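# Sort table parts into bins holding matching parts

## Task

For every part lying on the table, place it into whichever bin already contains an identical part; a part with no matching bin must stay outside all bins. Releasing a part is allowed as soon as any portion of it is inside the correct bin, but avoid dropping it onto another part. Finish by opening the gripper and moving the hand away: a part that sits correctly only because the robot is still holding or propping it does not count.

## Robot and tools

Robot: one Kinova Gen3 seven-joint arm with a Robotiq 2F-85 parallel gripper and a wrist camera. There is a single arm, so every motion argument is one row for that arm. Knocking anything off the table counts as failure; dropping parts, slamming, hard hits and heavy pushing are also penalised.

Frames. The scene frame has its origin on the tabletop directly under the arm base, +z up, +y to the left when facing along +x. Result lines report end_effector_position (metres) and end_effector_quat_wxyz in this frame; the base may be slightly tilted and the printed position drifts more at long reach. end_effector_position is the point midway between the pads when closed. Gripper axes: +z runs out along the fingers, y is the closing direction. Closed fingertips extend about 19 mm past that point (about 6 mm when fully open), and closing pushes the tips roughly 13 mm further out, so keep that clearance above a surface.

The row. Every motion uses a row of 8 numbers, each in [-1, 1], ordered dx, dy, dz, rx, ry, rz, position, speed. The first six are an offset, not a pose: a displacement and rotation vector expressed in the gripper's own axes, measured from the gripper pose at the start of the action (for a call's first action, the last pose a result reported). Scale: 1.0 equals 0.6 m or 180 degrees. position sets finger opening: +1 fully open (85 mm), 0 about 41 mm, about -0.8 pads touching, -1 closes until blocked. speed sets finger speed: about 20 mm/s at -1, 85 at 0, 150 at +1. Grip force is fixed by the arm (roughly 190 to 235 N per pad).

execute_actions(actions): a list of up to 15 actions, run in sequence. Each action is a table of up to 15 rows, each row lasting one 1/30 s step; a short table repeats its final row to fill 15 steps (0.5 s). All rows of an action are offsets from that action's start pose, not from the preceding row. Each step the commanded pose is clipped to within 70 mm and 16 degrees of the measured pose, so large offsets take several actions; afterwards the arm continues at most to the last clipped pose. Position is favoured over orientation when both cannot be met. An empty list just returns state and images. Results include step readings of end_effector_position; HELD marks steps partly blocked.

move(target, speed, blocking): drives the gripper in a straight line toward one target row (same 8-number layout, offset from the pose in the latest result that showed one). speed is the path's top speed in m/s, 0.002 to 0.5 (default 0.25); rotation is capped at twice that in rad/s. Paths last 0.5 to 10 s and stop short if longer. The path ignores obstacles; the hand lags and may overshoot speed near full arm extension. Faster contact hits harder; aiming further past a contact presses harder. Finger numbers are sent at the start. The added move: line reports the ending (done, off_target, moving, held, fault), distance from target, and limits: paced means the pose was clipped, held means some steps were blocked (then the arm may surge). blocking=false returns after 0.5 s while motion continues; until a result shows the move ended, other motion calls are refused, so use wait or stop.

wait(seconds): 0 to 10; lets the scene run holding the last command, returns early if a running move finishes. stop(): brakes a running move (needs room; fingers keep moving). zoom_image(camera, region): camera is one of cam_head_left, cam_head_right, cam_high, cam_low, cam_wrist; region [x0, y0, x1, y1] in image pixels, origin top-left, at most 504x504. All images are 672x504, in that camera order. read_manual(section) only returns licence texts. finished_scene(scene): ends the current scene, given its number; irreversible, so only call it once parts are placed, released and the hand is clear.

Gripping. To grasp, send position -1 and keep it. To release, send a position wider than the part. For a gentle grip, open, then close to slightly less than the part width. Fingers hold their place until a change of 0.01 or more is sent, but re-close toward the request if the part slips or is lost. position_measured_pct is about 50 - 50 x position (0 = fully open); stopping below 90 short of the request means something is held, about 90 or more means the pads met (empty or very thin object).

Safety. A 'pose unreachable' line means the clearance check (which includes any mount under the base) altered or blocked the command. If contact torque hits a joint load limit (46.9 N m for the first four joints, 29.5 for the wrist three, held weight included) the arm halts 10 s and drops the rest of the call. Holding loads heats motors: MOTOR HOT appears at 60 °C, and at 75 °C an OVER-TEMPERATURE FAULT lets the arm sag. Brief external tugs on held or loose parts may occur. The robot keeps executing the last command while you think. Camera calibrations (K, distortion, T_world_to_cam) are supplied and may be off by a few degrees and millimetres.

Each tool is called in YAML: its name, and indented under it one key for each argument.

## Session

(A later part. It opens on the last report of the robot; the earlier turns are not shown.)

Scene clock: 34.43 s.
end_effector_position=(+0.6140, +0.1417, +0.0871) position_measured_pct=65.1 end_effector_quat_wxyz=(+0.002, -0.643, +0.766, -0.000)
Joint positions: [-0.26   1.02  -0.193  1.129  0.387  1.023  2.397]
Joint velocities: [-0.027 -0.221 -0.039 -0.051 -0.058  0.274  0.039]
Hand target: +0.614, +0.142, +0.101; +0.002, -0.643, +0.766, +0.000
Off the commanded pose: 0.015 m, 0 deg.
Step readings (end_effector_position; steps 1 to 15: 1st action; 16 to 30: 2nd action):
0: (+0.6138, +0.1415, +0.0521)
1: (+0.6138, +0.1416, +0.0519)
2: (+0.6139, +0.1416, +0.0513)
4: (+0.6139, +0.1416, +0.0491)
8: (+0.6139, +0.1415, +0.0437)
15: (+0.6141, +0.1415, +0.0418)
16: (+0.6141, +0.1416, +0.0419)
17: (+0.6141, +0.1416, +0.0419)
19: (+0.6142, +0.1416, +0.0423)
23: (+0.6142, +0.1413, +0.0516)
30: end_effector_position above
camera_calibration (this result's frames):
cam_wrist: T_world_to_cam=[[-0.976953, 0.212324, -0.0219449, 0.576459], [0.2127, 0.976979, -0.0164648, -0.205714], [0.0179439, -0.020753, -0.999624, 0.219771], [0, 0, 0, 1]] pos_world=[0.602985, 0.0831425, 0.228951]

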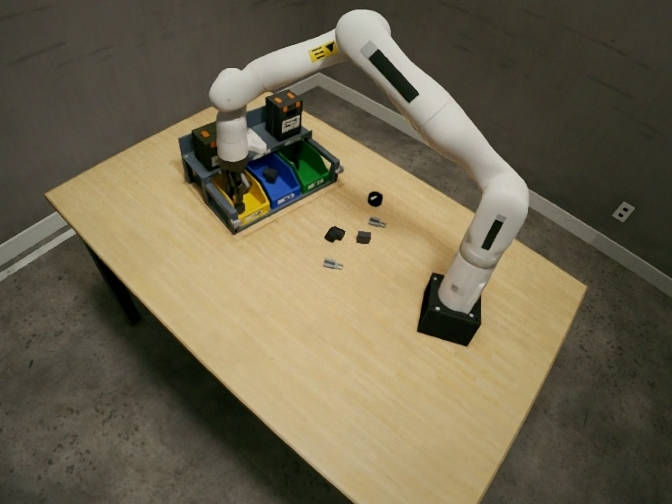

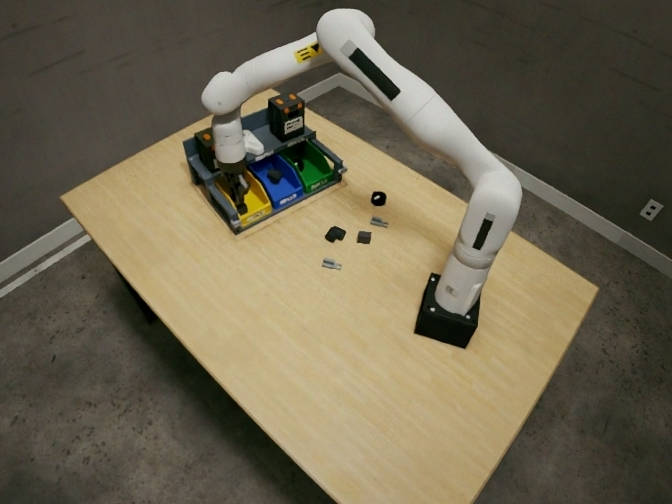

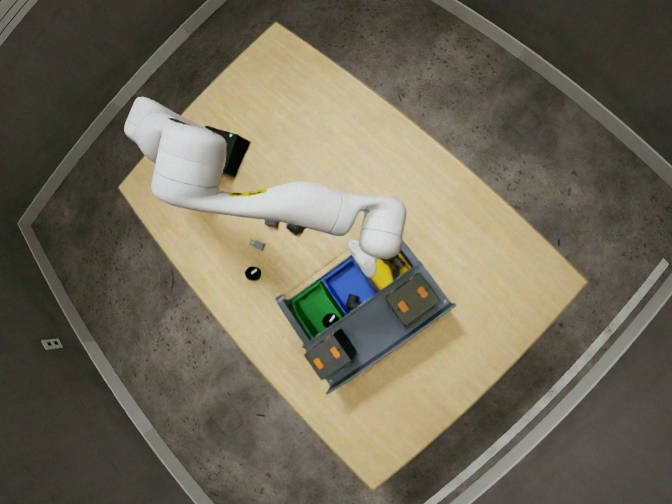

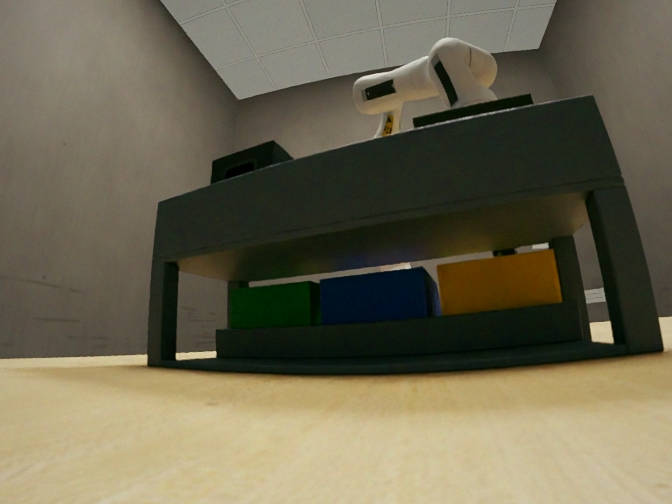

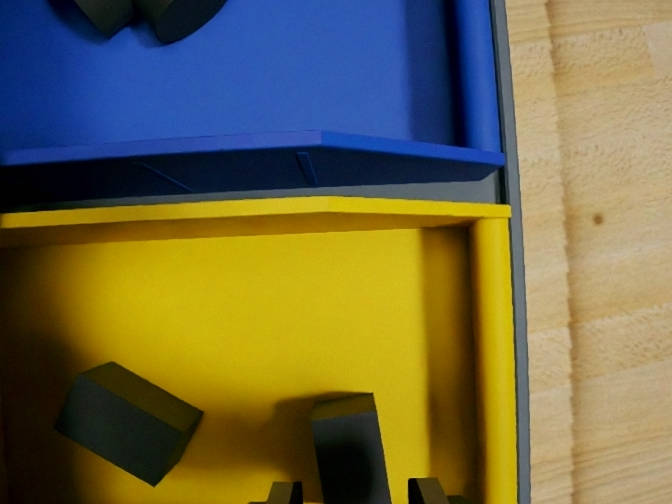

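move:
  target: [0.3592,0.4597,0.0285,-0.0214,0.0528,0.2438,0.0,-0.8]
  speed: 0.35

Scene clock: 39.40 s.
end_effector_position=(+0.3064, -0.0245, +0.0677) position_measured_pct=50.0 end_effector_quat_wxyz=(-0.081, -0.308, +0.948, -0.027)
Joint positions: [-0.322  0.657  0.123  2.247  0.407  0.4    1.573]
Joint velocities: [-0.021 -0.002  0.008  0.007  0.009 -0.013 -0.011]
Hand target: +0.306, -0.024, +0.068; -0.081, -0.309, +0.947, -0.027
Off the commanded pose: 0.002 m, 0 deg.
move: done
camera_calibration (this result's frames):
cam_wrist: T_world_to_cam=[[-0.557494, 0.829731, -0.0273146, 0.197762], [0.81785, 0.543267, -0.189691, -0.162519], [-0.142554, -0.128091, -0.981464, 0.247723], [0, 0, 0, 1]] pos_world=[0.278482, -0.0440671, 0.217705]

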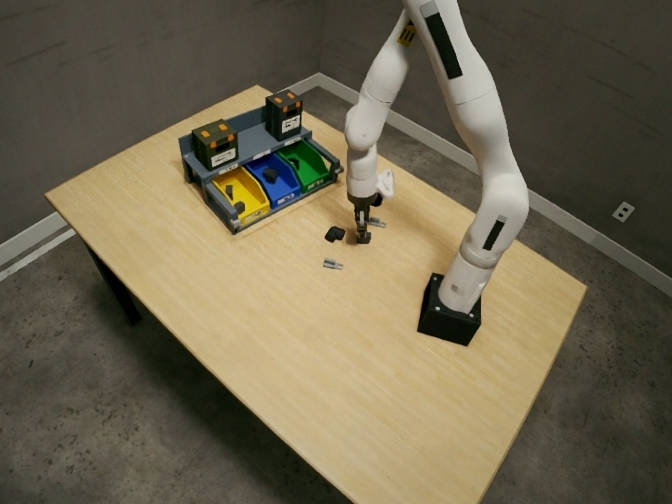

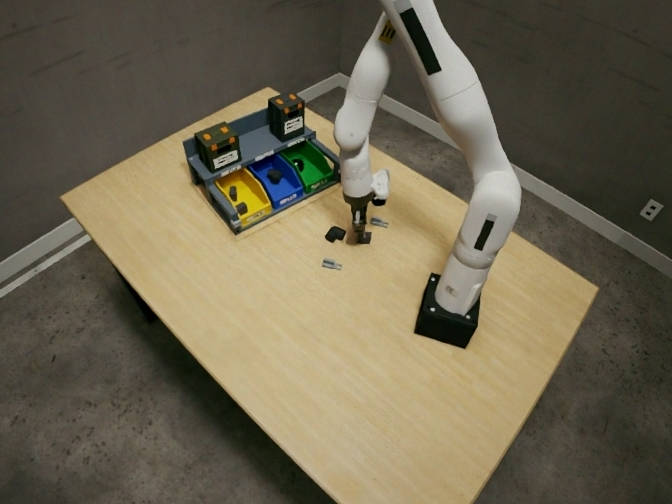

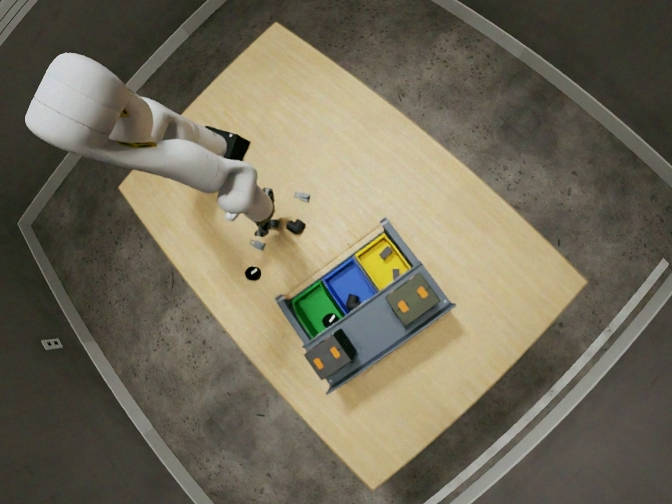

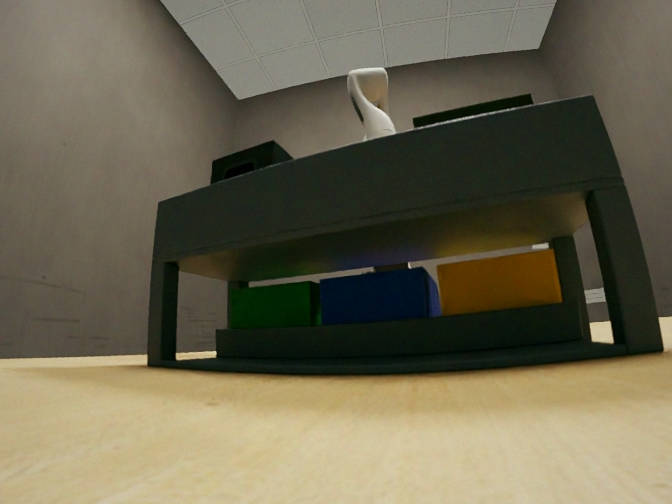

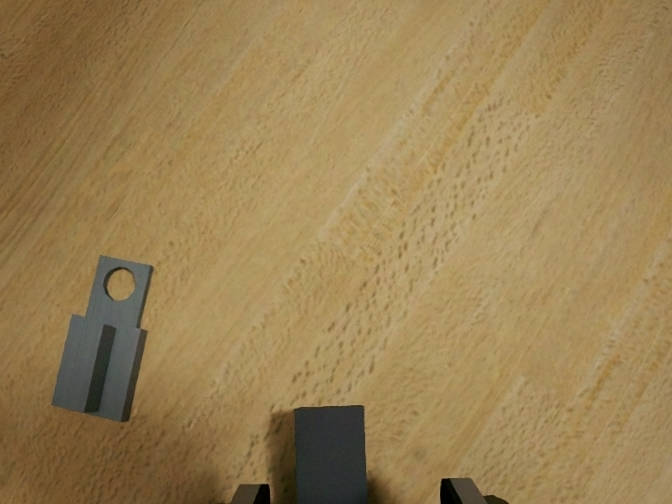

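move:
  target: [0.003,-0.0107,0.071,0,0,0,0.0,0]
  speed: 0.12

execute_actions:
  actions:
    - [[0,0,0,0,0,0,-1,0]]

Scene clock: 41.23 s.
end_effector_position=(+0.3032, -0.0352, +0.0261) position_measured_pct=50.0 end_effector_quat_wxyz=(-0.081, -0.308, +0.948, -0.027)
Joint positions: [-0.314  0.782  0.18   2.262  0.456  0.249  1.552]
Joint velocities: [-0.001  0.008  0.001  0.002  0.001 -0.004 -0.   ]
Hand target: +0.303, -0.035, +0.026; -0.081, -0.308, +0.948, -0.027
Off the commanded pose: 0.000 m, 0 deg.
move: done
camera_calibration (this result's frames):
cam_wrist: T_world_to_cam=[[-0.557319, 0.829834, -0.0277891, 0.203647], [0.8181, 0.543107, -0.189071, -0.162139], [-0.141805, -0.128107, -0.98157, 0.204888], [0, 0, 0, 1]] pos_world=[0.275196, -0.054687, 0.176115]

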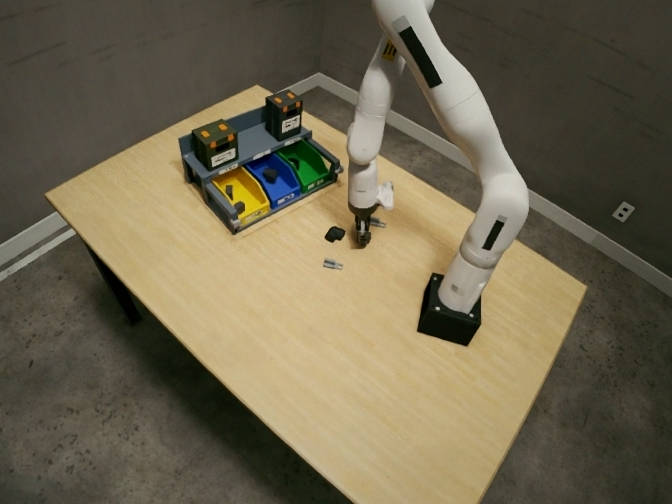

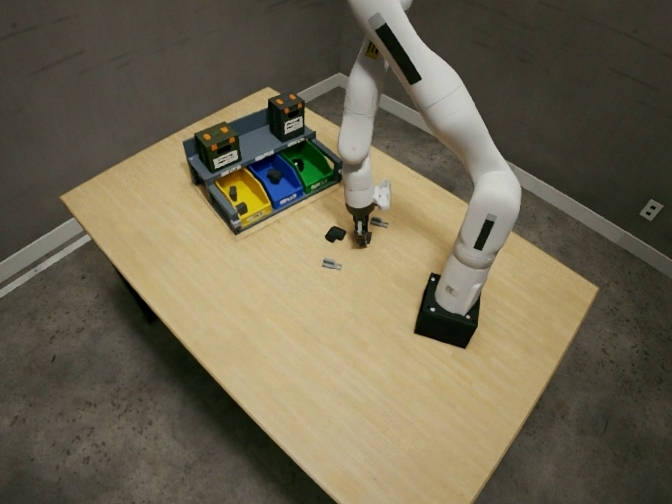

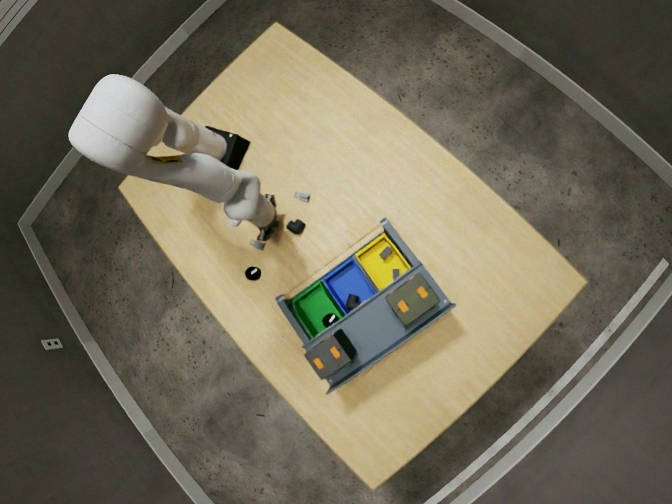

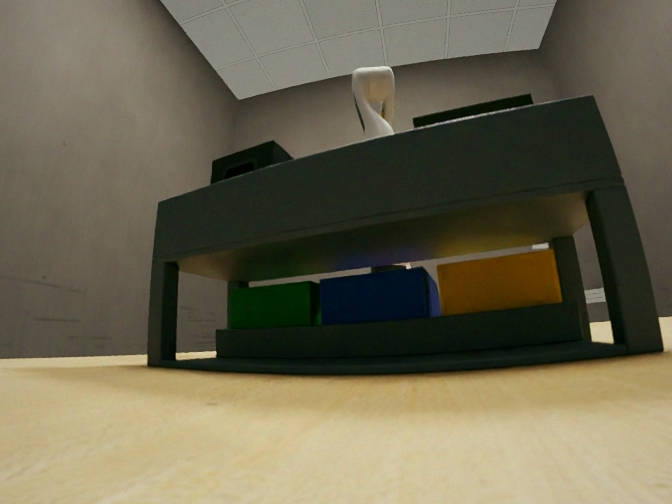

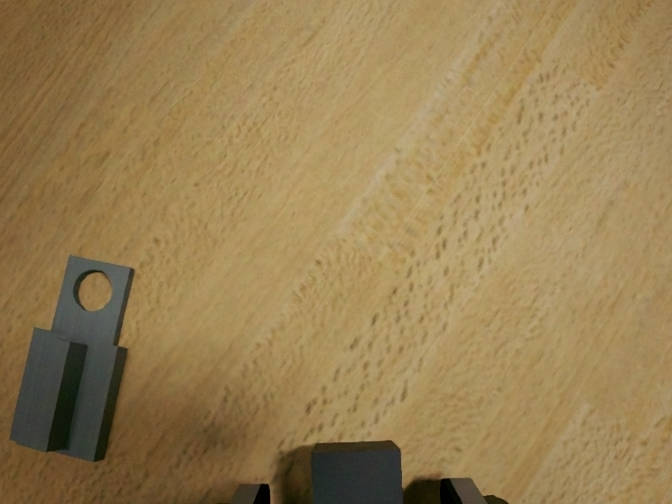

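Scene clock: 41.73 s.
end_effector_position=(+0.3033, -0.0351, +0.0265) position_measured_pct=73.8 end_effector_quat_wxyz=(-0.080, -0.308, +0.948, -0.027)
Joint positions: [-0.315  0.781  0.18   2.262  0.456  0.249  1.552]
Joint velocities: [-0.     0.     0.001 -0.002 -0.001 -0.     0.   ]
Hand target: +0.303, -0.035, +0.026; -0.081, -0.308, +0.948, -0.027
Off the commanded pose: 0.000 m, 0 deg.
Step readings (end_effector_position):
0: (+0.3032, -0.0352, +0.0261)
1: (+0.3032, -0.0352, +0.0261)
2: (+0.3032, -0.0352, +0.0261)
4: (+0.3032, -0.0352, +0.0261)
8: (+0.3032, -0.0352, +0.0261)
15: end_effector_position above
camera_calibration (this result's frames):
cam_wrist: T_world_to_cam=[[-0.557392, 0.829778, -0.0279616, 0.203673], [0.818117, 0.543199, -0.188729, -0.162152], [-0.141414, -0.128072, -0.981631, 0.20512], [0, 0, 0, 1]] pos_world=[0.275192, -0.0546529, 0.176445]

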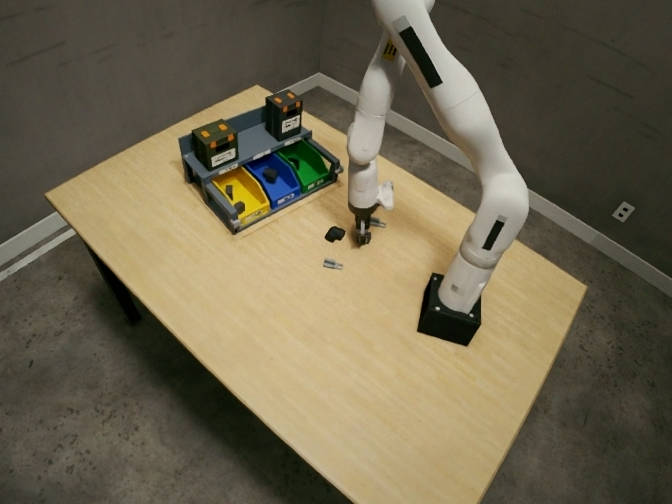

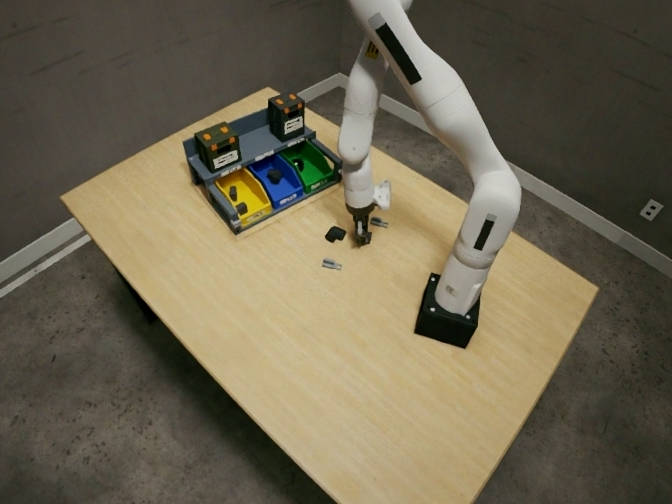

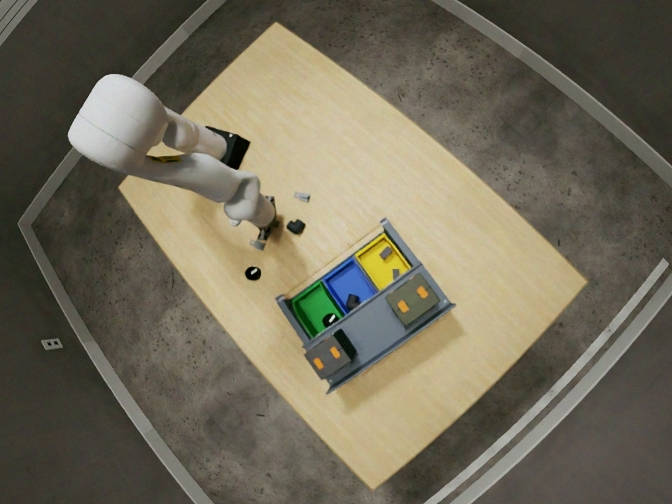

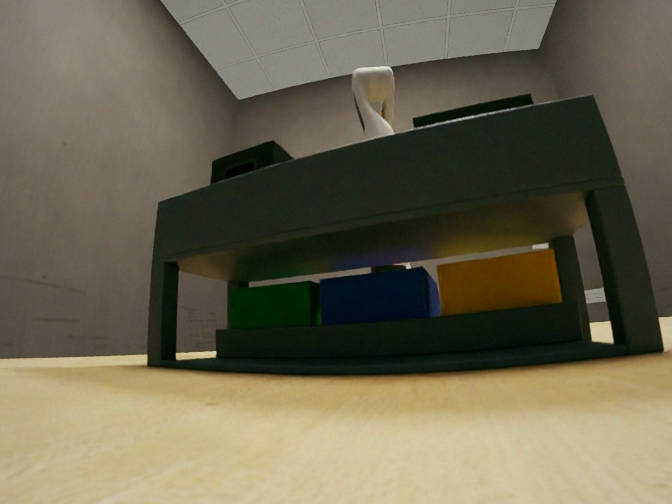

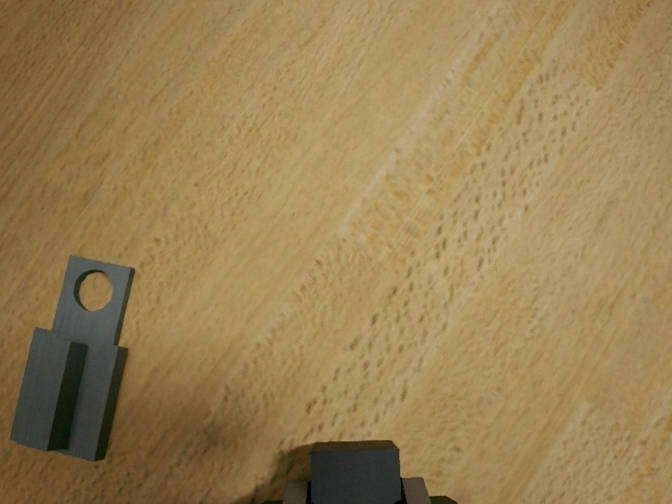

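move:
  target: [0.0128,0,-0.0738,0,0,0,-1,0]
  speed: 0.2

move:
  target: [-0.5185,-0.1137,-0.1885,0.0416,0,-0.2408,-1,0]
  speed: 0.35

Scene clock: 45.10 s.
end_effector_position=(+0.3029, -0.0350, +0.0713) position_measured_pct=73.8 end_effector_quat_wxyz=(-0.081, -0.308, +0.948, -0.027)
Joint positions: [-0.299  0.639  0.127  2.262  0.418  0.397  1.591]
Joint velocities: [ 0.001 -0.008 -0.001 -0.002 -0.001  0.003  0.002]
Hand target: +0.303, -0.035, +0.072; -0.080, -0.308, +0.948, -0.027
Off the commanded pose: 0.000 m, 0 deg.
move: done
camera_calibration (this result's frames):
cam_wrist: T_world_to_cam=[[-0.557675, 0.829605, -0.0274739, 0.204658], [0.817798, 0.543468, -0.189336, -0.153303], [-0.142143, -0.128056, -0.981528, 0.249321], [0, 0, 0, 1]] pos_world=[0.274943, -0.054543, 0.221312]

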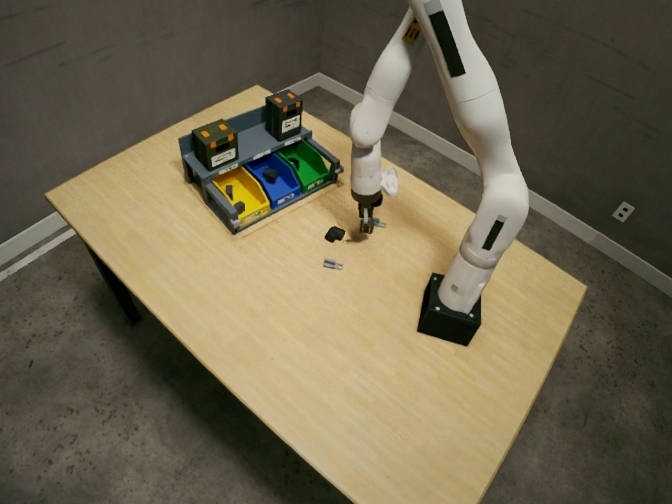

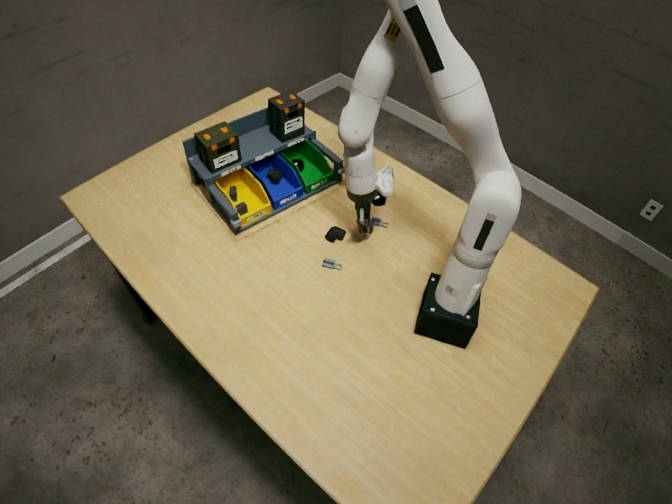

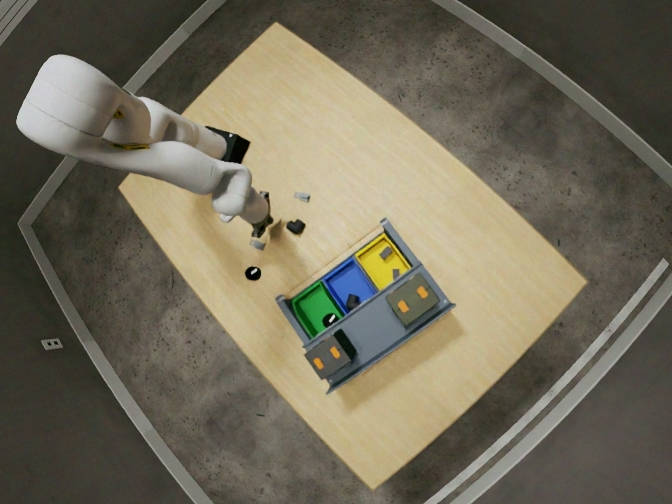

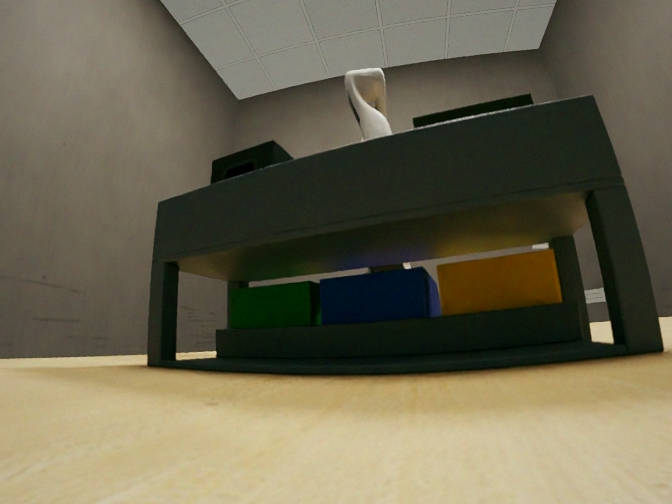

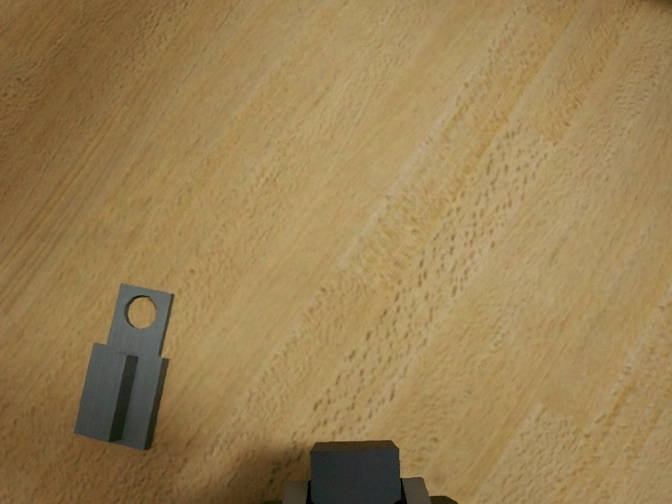

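Scene clock: 46.97 s.
end_effector_position=(+0.6054, +0.1025, +0.1312) position_measured_pct=73.8 end_effector_quat_wxyz=(-0.064, -0.640, +0.763, -0.055)
Joint positions: [-0.323  0.978 -0.122  1.084  0.438  1.213  2.376]
Joint velocities: [-0.001  0.013  0.001 -0.014 -0.002  0.01   0.003]
Hand target: +0.605, +0.103, +0.131; -0.065, -0.641, +0.763, -0.055
Off the commanded pose: 0.002 m, 0 deg.
move: done
camera_calibration (this result's frames):
cam_wrist: T_world_to_cam=[[-0.977354, 0.209898, -0.0268577, 0.57843], [0.211163, 0.959163, -0.18819, -0.139549], [-0.0137399, -0.1896, -0.981765, 0.297307], [0, 0, 0, 1]] pos_world=[0.598883, 0.0688083, 0.281159]

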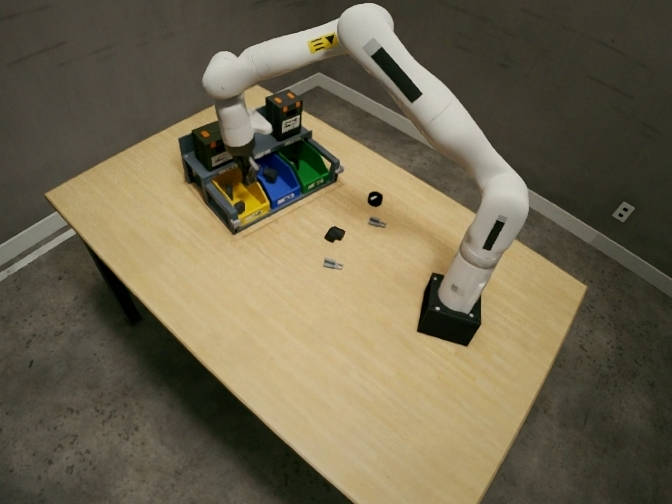

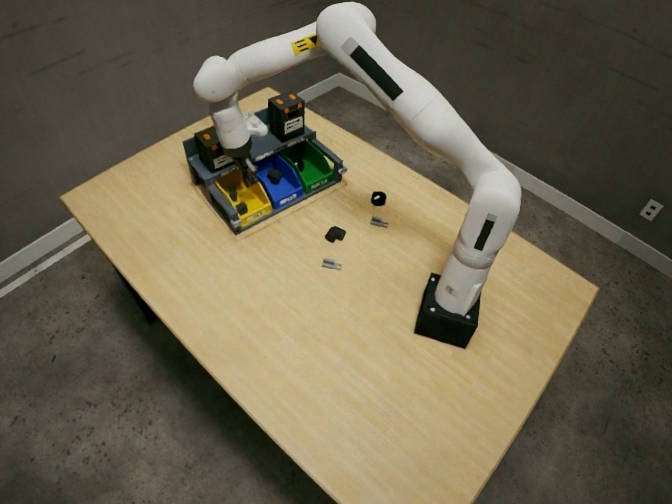

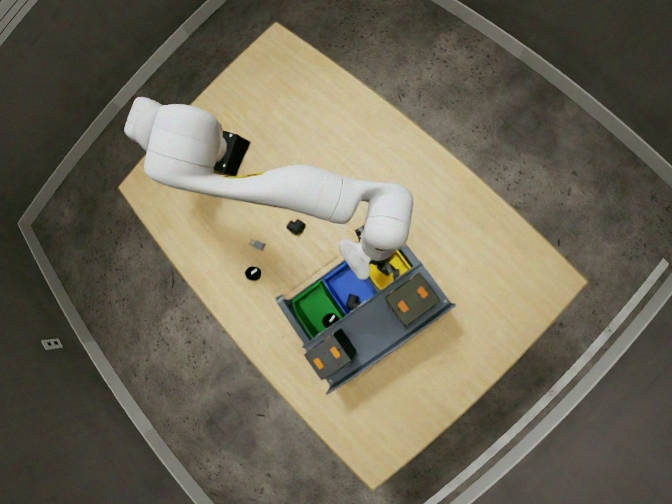

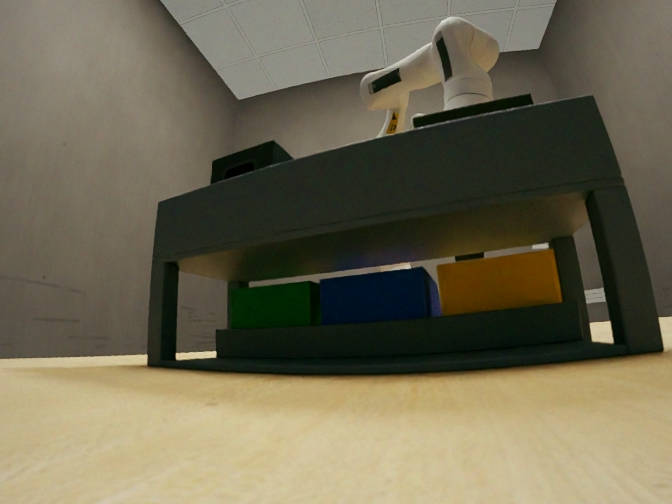

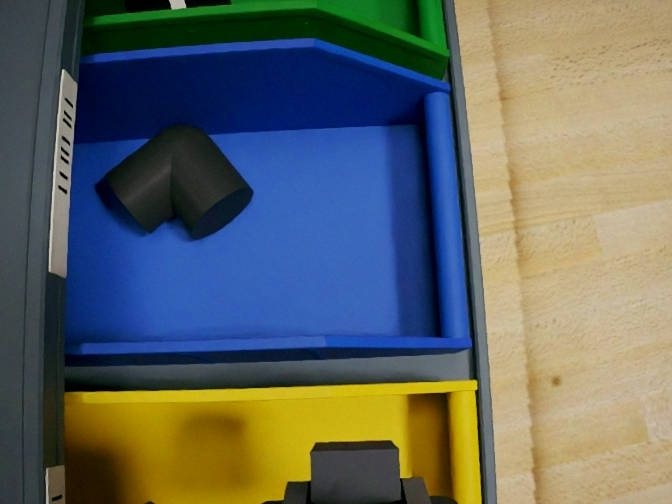

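move:
  target: [-0.0233,-0.0025,0.1445,0,0,0,-1,0]
  speed: 0.15

Scene clock: 48.70 s.
end_effector_position=(+0.6071, +0.1011, +0.0436) position_measured_pct=73.8 end_effector_quat_wxyz=(-0.064, -0.640, +0.763, -0.055)
Joint positions: [-0.304  1.106 -0.106  1.104  0.468  1.066  2.342]
Joint velocities: [ 0.     0.004 -0.    -0.002  0.    -0.001  0.001]
Hand target: +0.607, +0.101, +0.043; -0.064, -0.640, +0.763, -0.055
Off the commanded pose: 0.000 m, 0 deg.
move: done
camera_calibration (this result's frames):
cam_wrist: T_world_to_cam=[[-0.977247, 0.210348, -0.0272351, 0.577937], [0.211675, 0.959042, -0.188232, -0.155436], [-0.0134746, -0.189714, -0.981747, 0.210892], [0, 0, 0, 1]] pos_world=[0.600531, 0.0675111, 0.193525]

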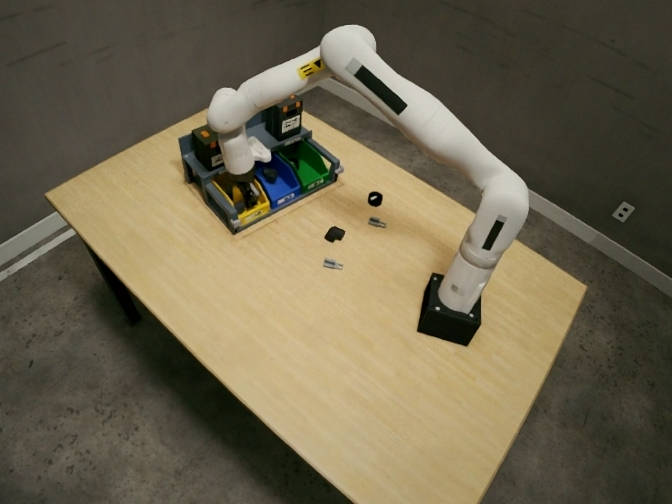

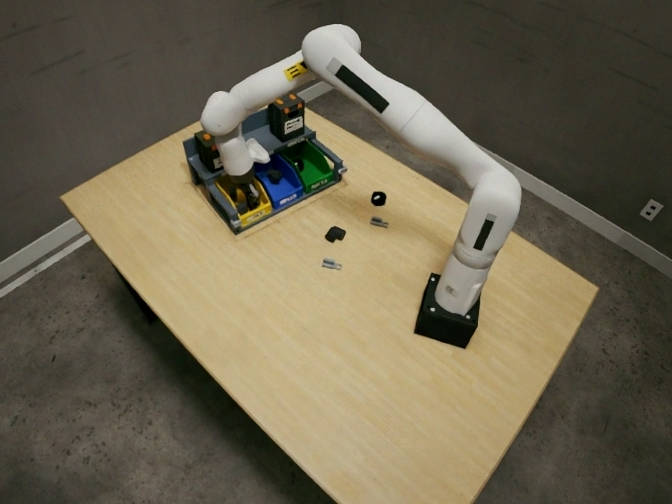

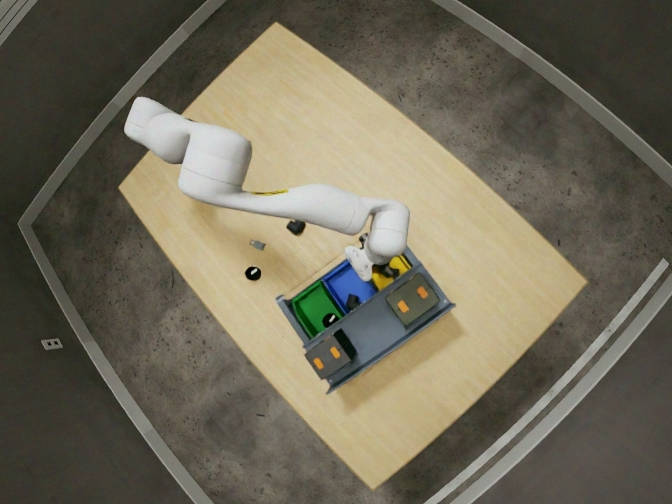

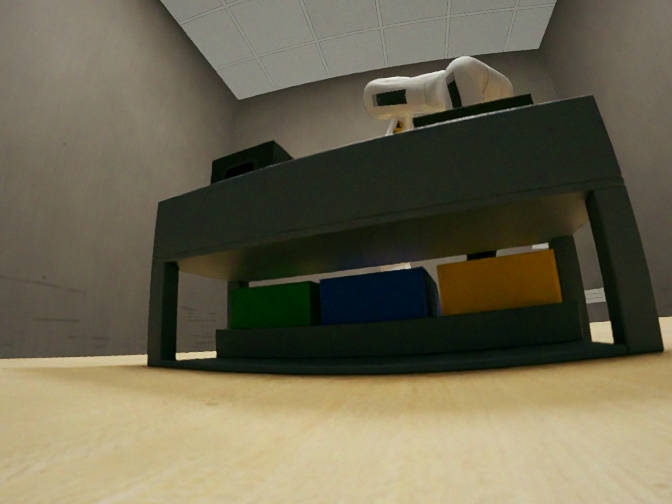

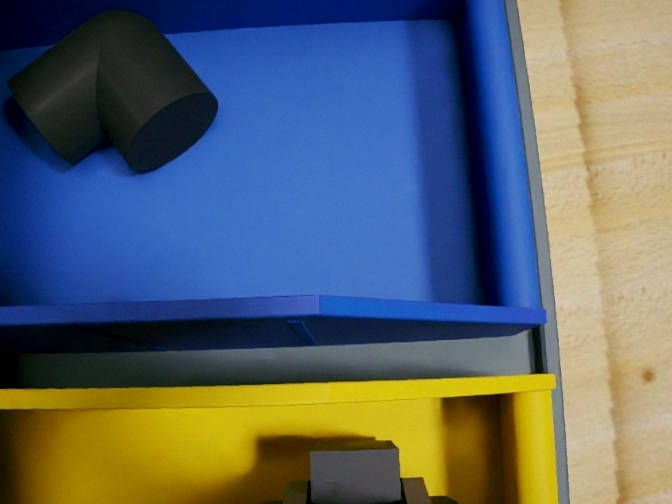

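Open and retreat along the gripper axis.

execute_actions:
  actions:
    - [[0,0,0,0,0,0,-0.3,0],[0,0,0,0,0,0,-0.3,0],[0,0,0,0,0,0,-0.3,0],[0,0,0,0,0,0,-0.3,0],[0,0,0,0,0,0,-0.3,0],[0,0,-0.005,0,0,0,-0.3,0],[0.002,0,-0.014,0,0,0,-0.3,0],[0.003,0,-0.026,0,0,0,-0.3,0],[0.005,0,-0.04,0,0,0,-0.3,0],[0.006,0,-0.054,0,0,0,-0.3,0],[0.007,0,-0.068,0,0,0,-0.3,0],[0.008,0,-0.082,0,0,0,-0.3,0],[0.009,0,-0.094,0,0,0,-0.3,0],[0.01,0,-0.104,0,0,0,-0.3,0],[0.01,0,-0.11,0,0,0,-0.3,0]]

Scene clock: 50.30 s.
end_effector_position=(+0.6078, +0.1045, +0.0881) position_measured_pct=65.1 end_effector_quat_wxyz=(-0.064, -0.640, +0.763, -0.055)
Joint positions: [-0.317  1.042 -0.115  1.092  0.452  1.141  2.358]
Joint velocities: [-0.066 -0.269 -0.042 -0.106 -0.076  0.376  0.078]
Hand target: +0.608, +0.107, +0.109; -0.064, -0.641, +0.763, -0.055
Off the commanded pose: 0.022 m, 0 deg.
Step readings (end_effector_position):
0: (+0.6070, +0.1011, +0.0433)
1: (+0.6070, +0.1011, +0.0433)
2: (+0.6070, +0.1011, +0.0434)
4: (+0.6071, +0.1011, +0.0436)
8: (+0.6072, +0.1013, +0.0475)
15: end_effector_position above
camera_calibration (this result's frames):
cam_wrist: T_world_to_cam=[[-0.977319, 0.209907, -0.0280508, 0.579246], [0.211408, 0.95927, -0.187371, -0.150372], [-0.0124223, -0.189052, -0.981889, 0.254567], [0, 0, 0, 1]] pos_world=[0.601061, 0.0707854, 0.23803]

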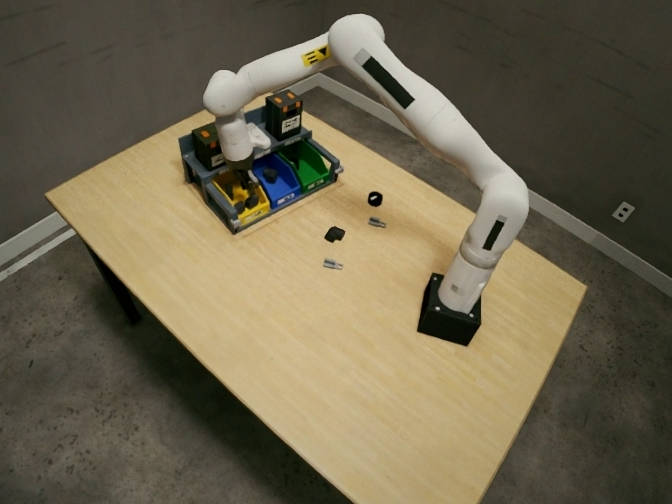

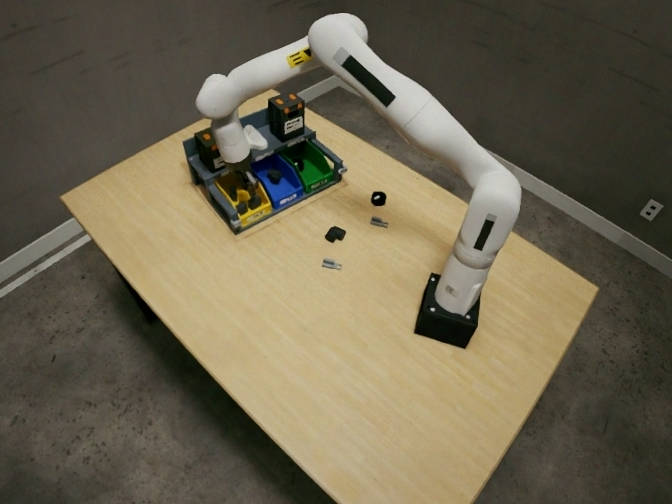

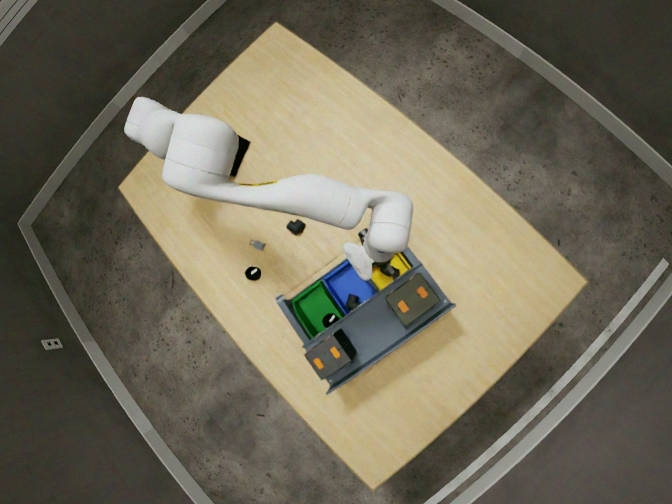

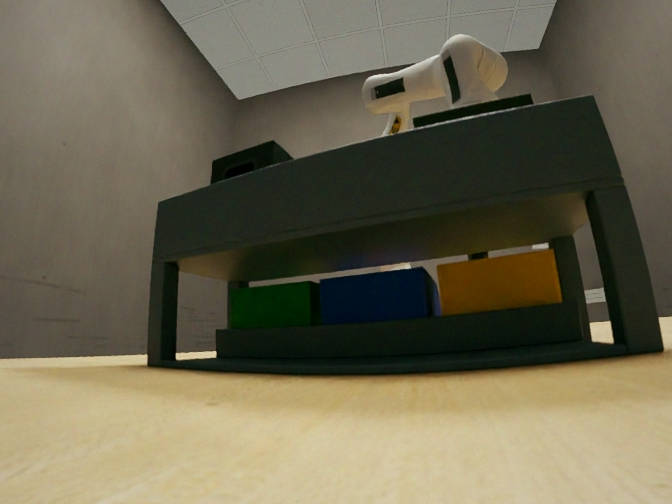

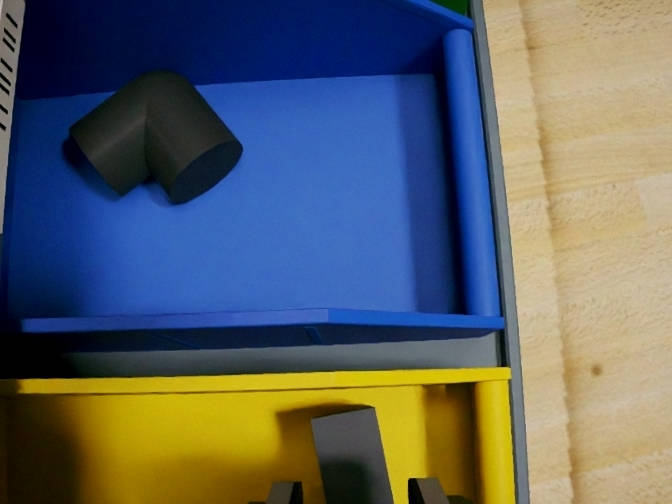

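move:
  target: [0.1795,0.3773,0.0525,0.0103,-0.0532,-0.1219,0.1,-0.8]
  speed: 0.35

Scene clock: 54.70 s.
end_effector_position=(+0.3665, +0.0327, +0.0739) position_measured_pct=45.2 end_effector_quat_wxyz=(-0.000, +0.777, -0.630, +0.002)
Joint positions: [-0.208  0.649 -0.121  2.169  0.68   0.388  2.402]
Joint velocities: [-0.016 -0.005  0.011  0.009  0.012 -0.013 -0.015]
Hand target: +0.367, +0.033, +0.074; -0.000, +0.777, -0.629, +0.002
Off the commanded pose: 0.002 m, 0 deg.
move: done; limits=paced
camera_calibration (this result's frames):
cam_wrist: T_world_to_cam=[[-0.985765, -0.166795, -0.0211576, 0.373022], [-0.166322, 0.985816, -0.0224268, 0.0922836], [0.0245982, -0.0185886, -0.999525, 0.206231], [0, 0, 0, 1]] pos_world=[0.377988, -0.0249231, 0.216095]

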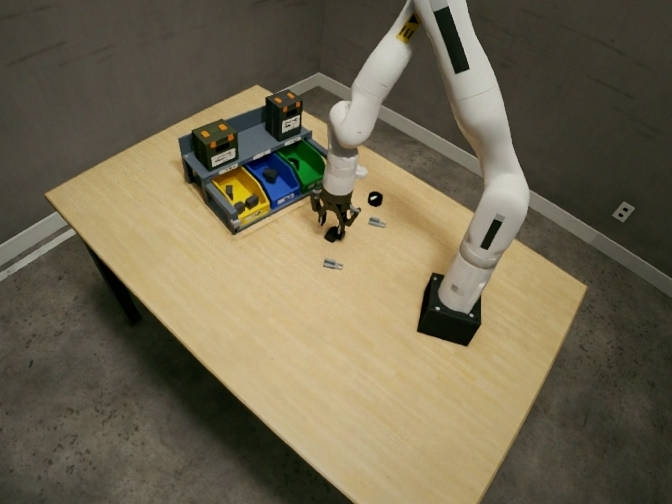

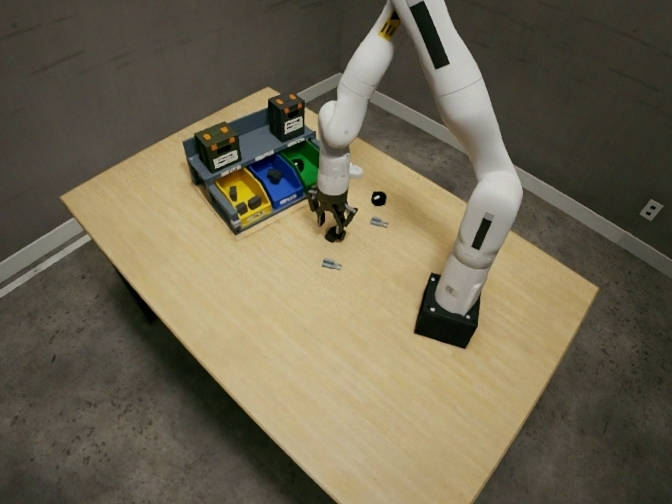

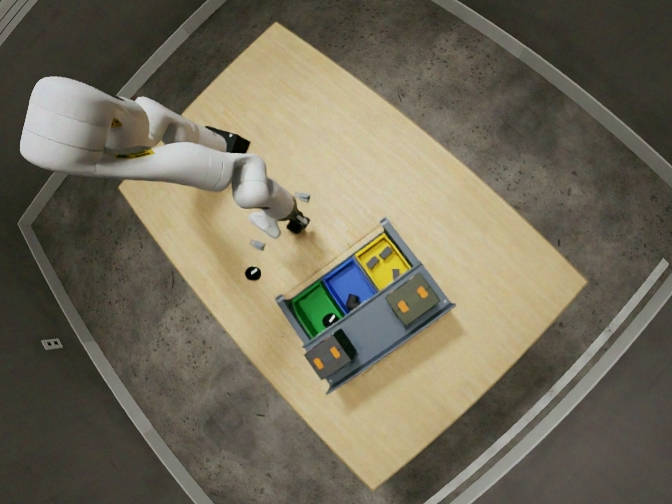

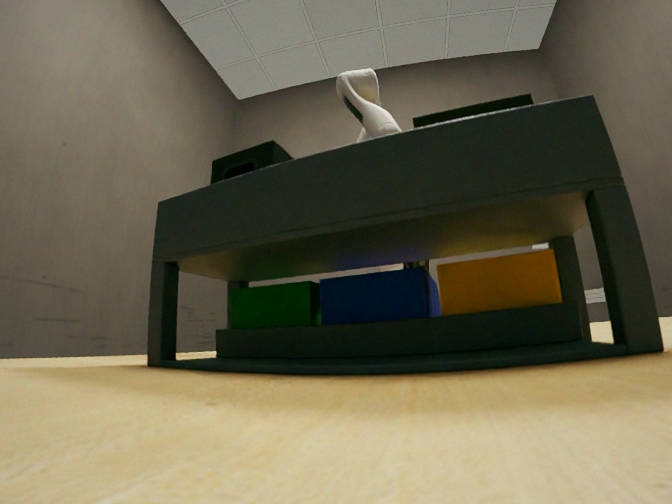

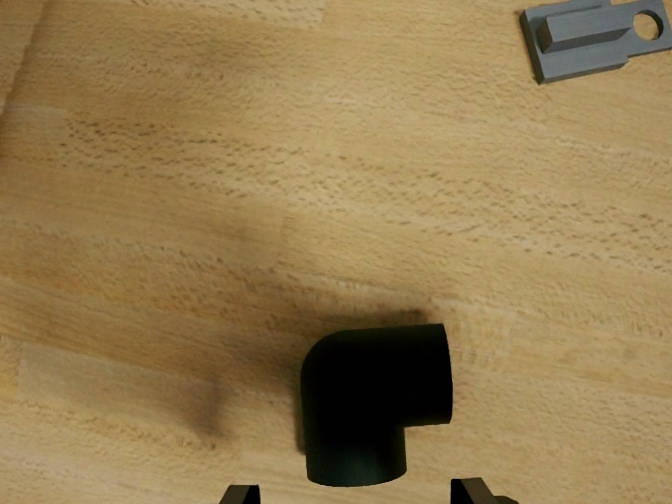

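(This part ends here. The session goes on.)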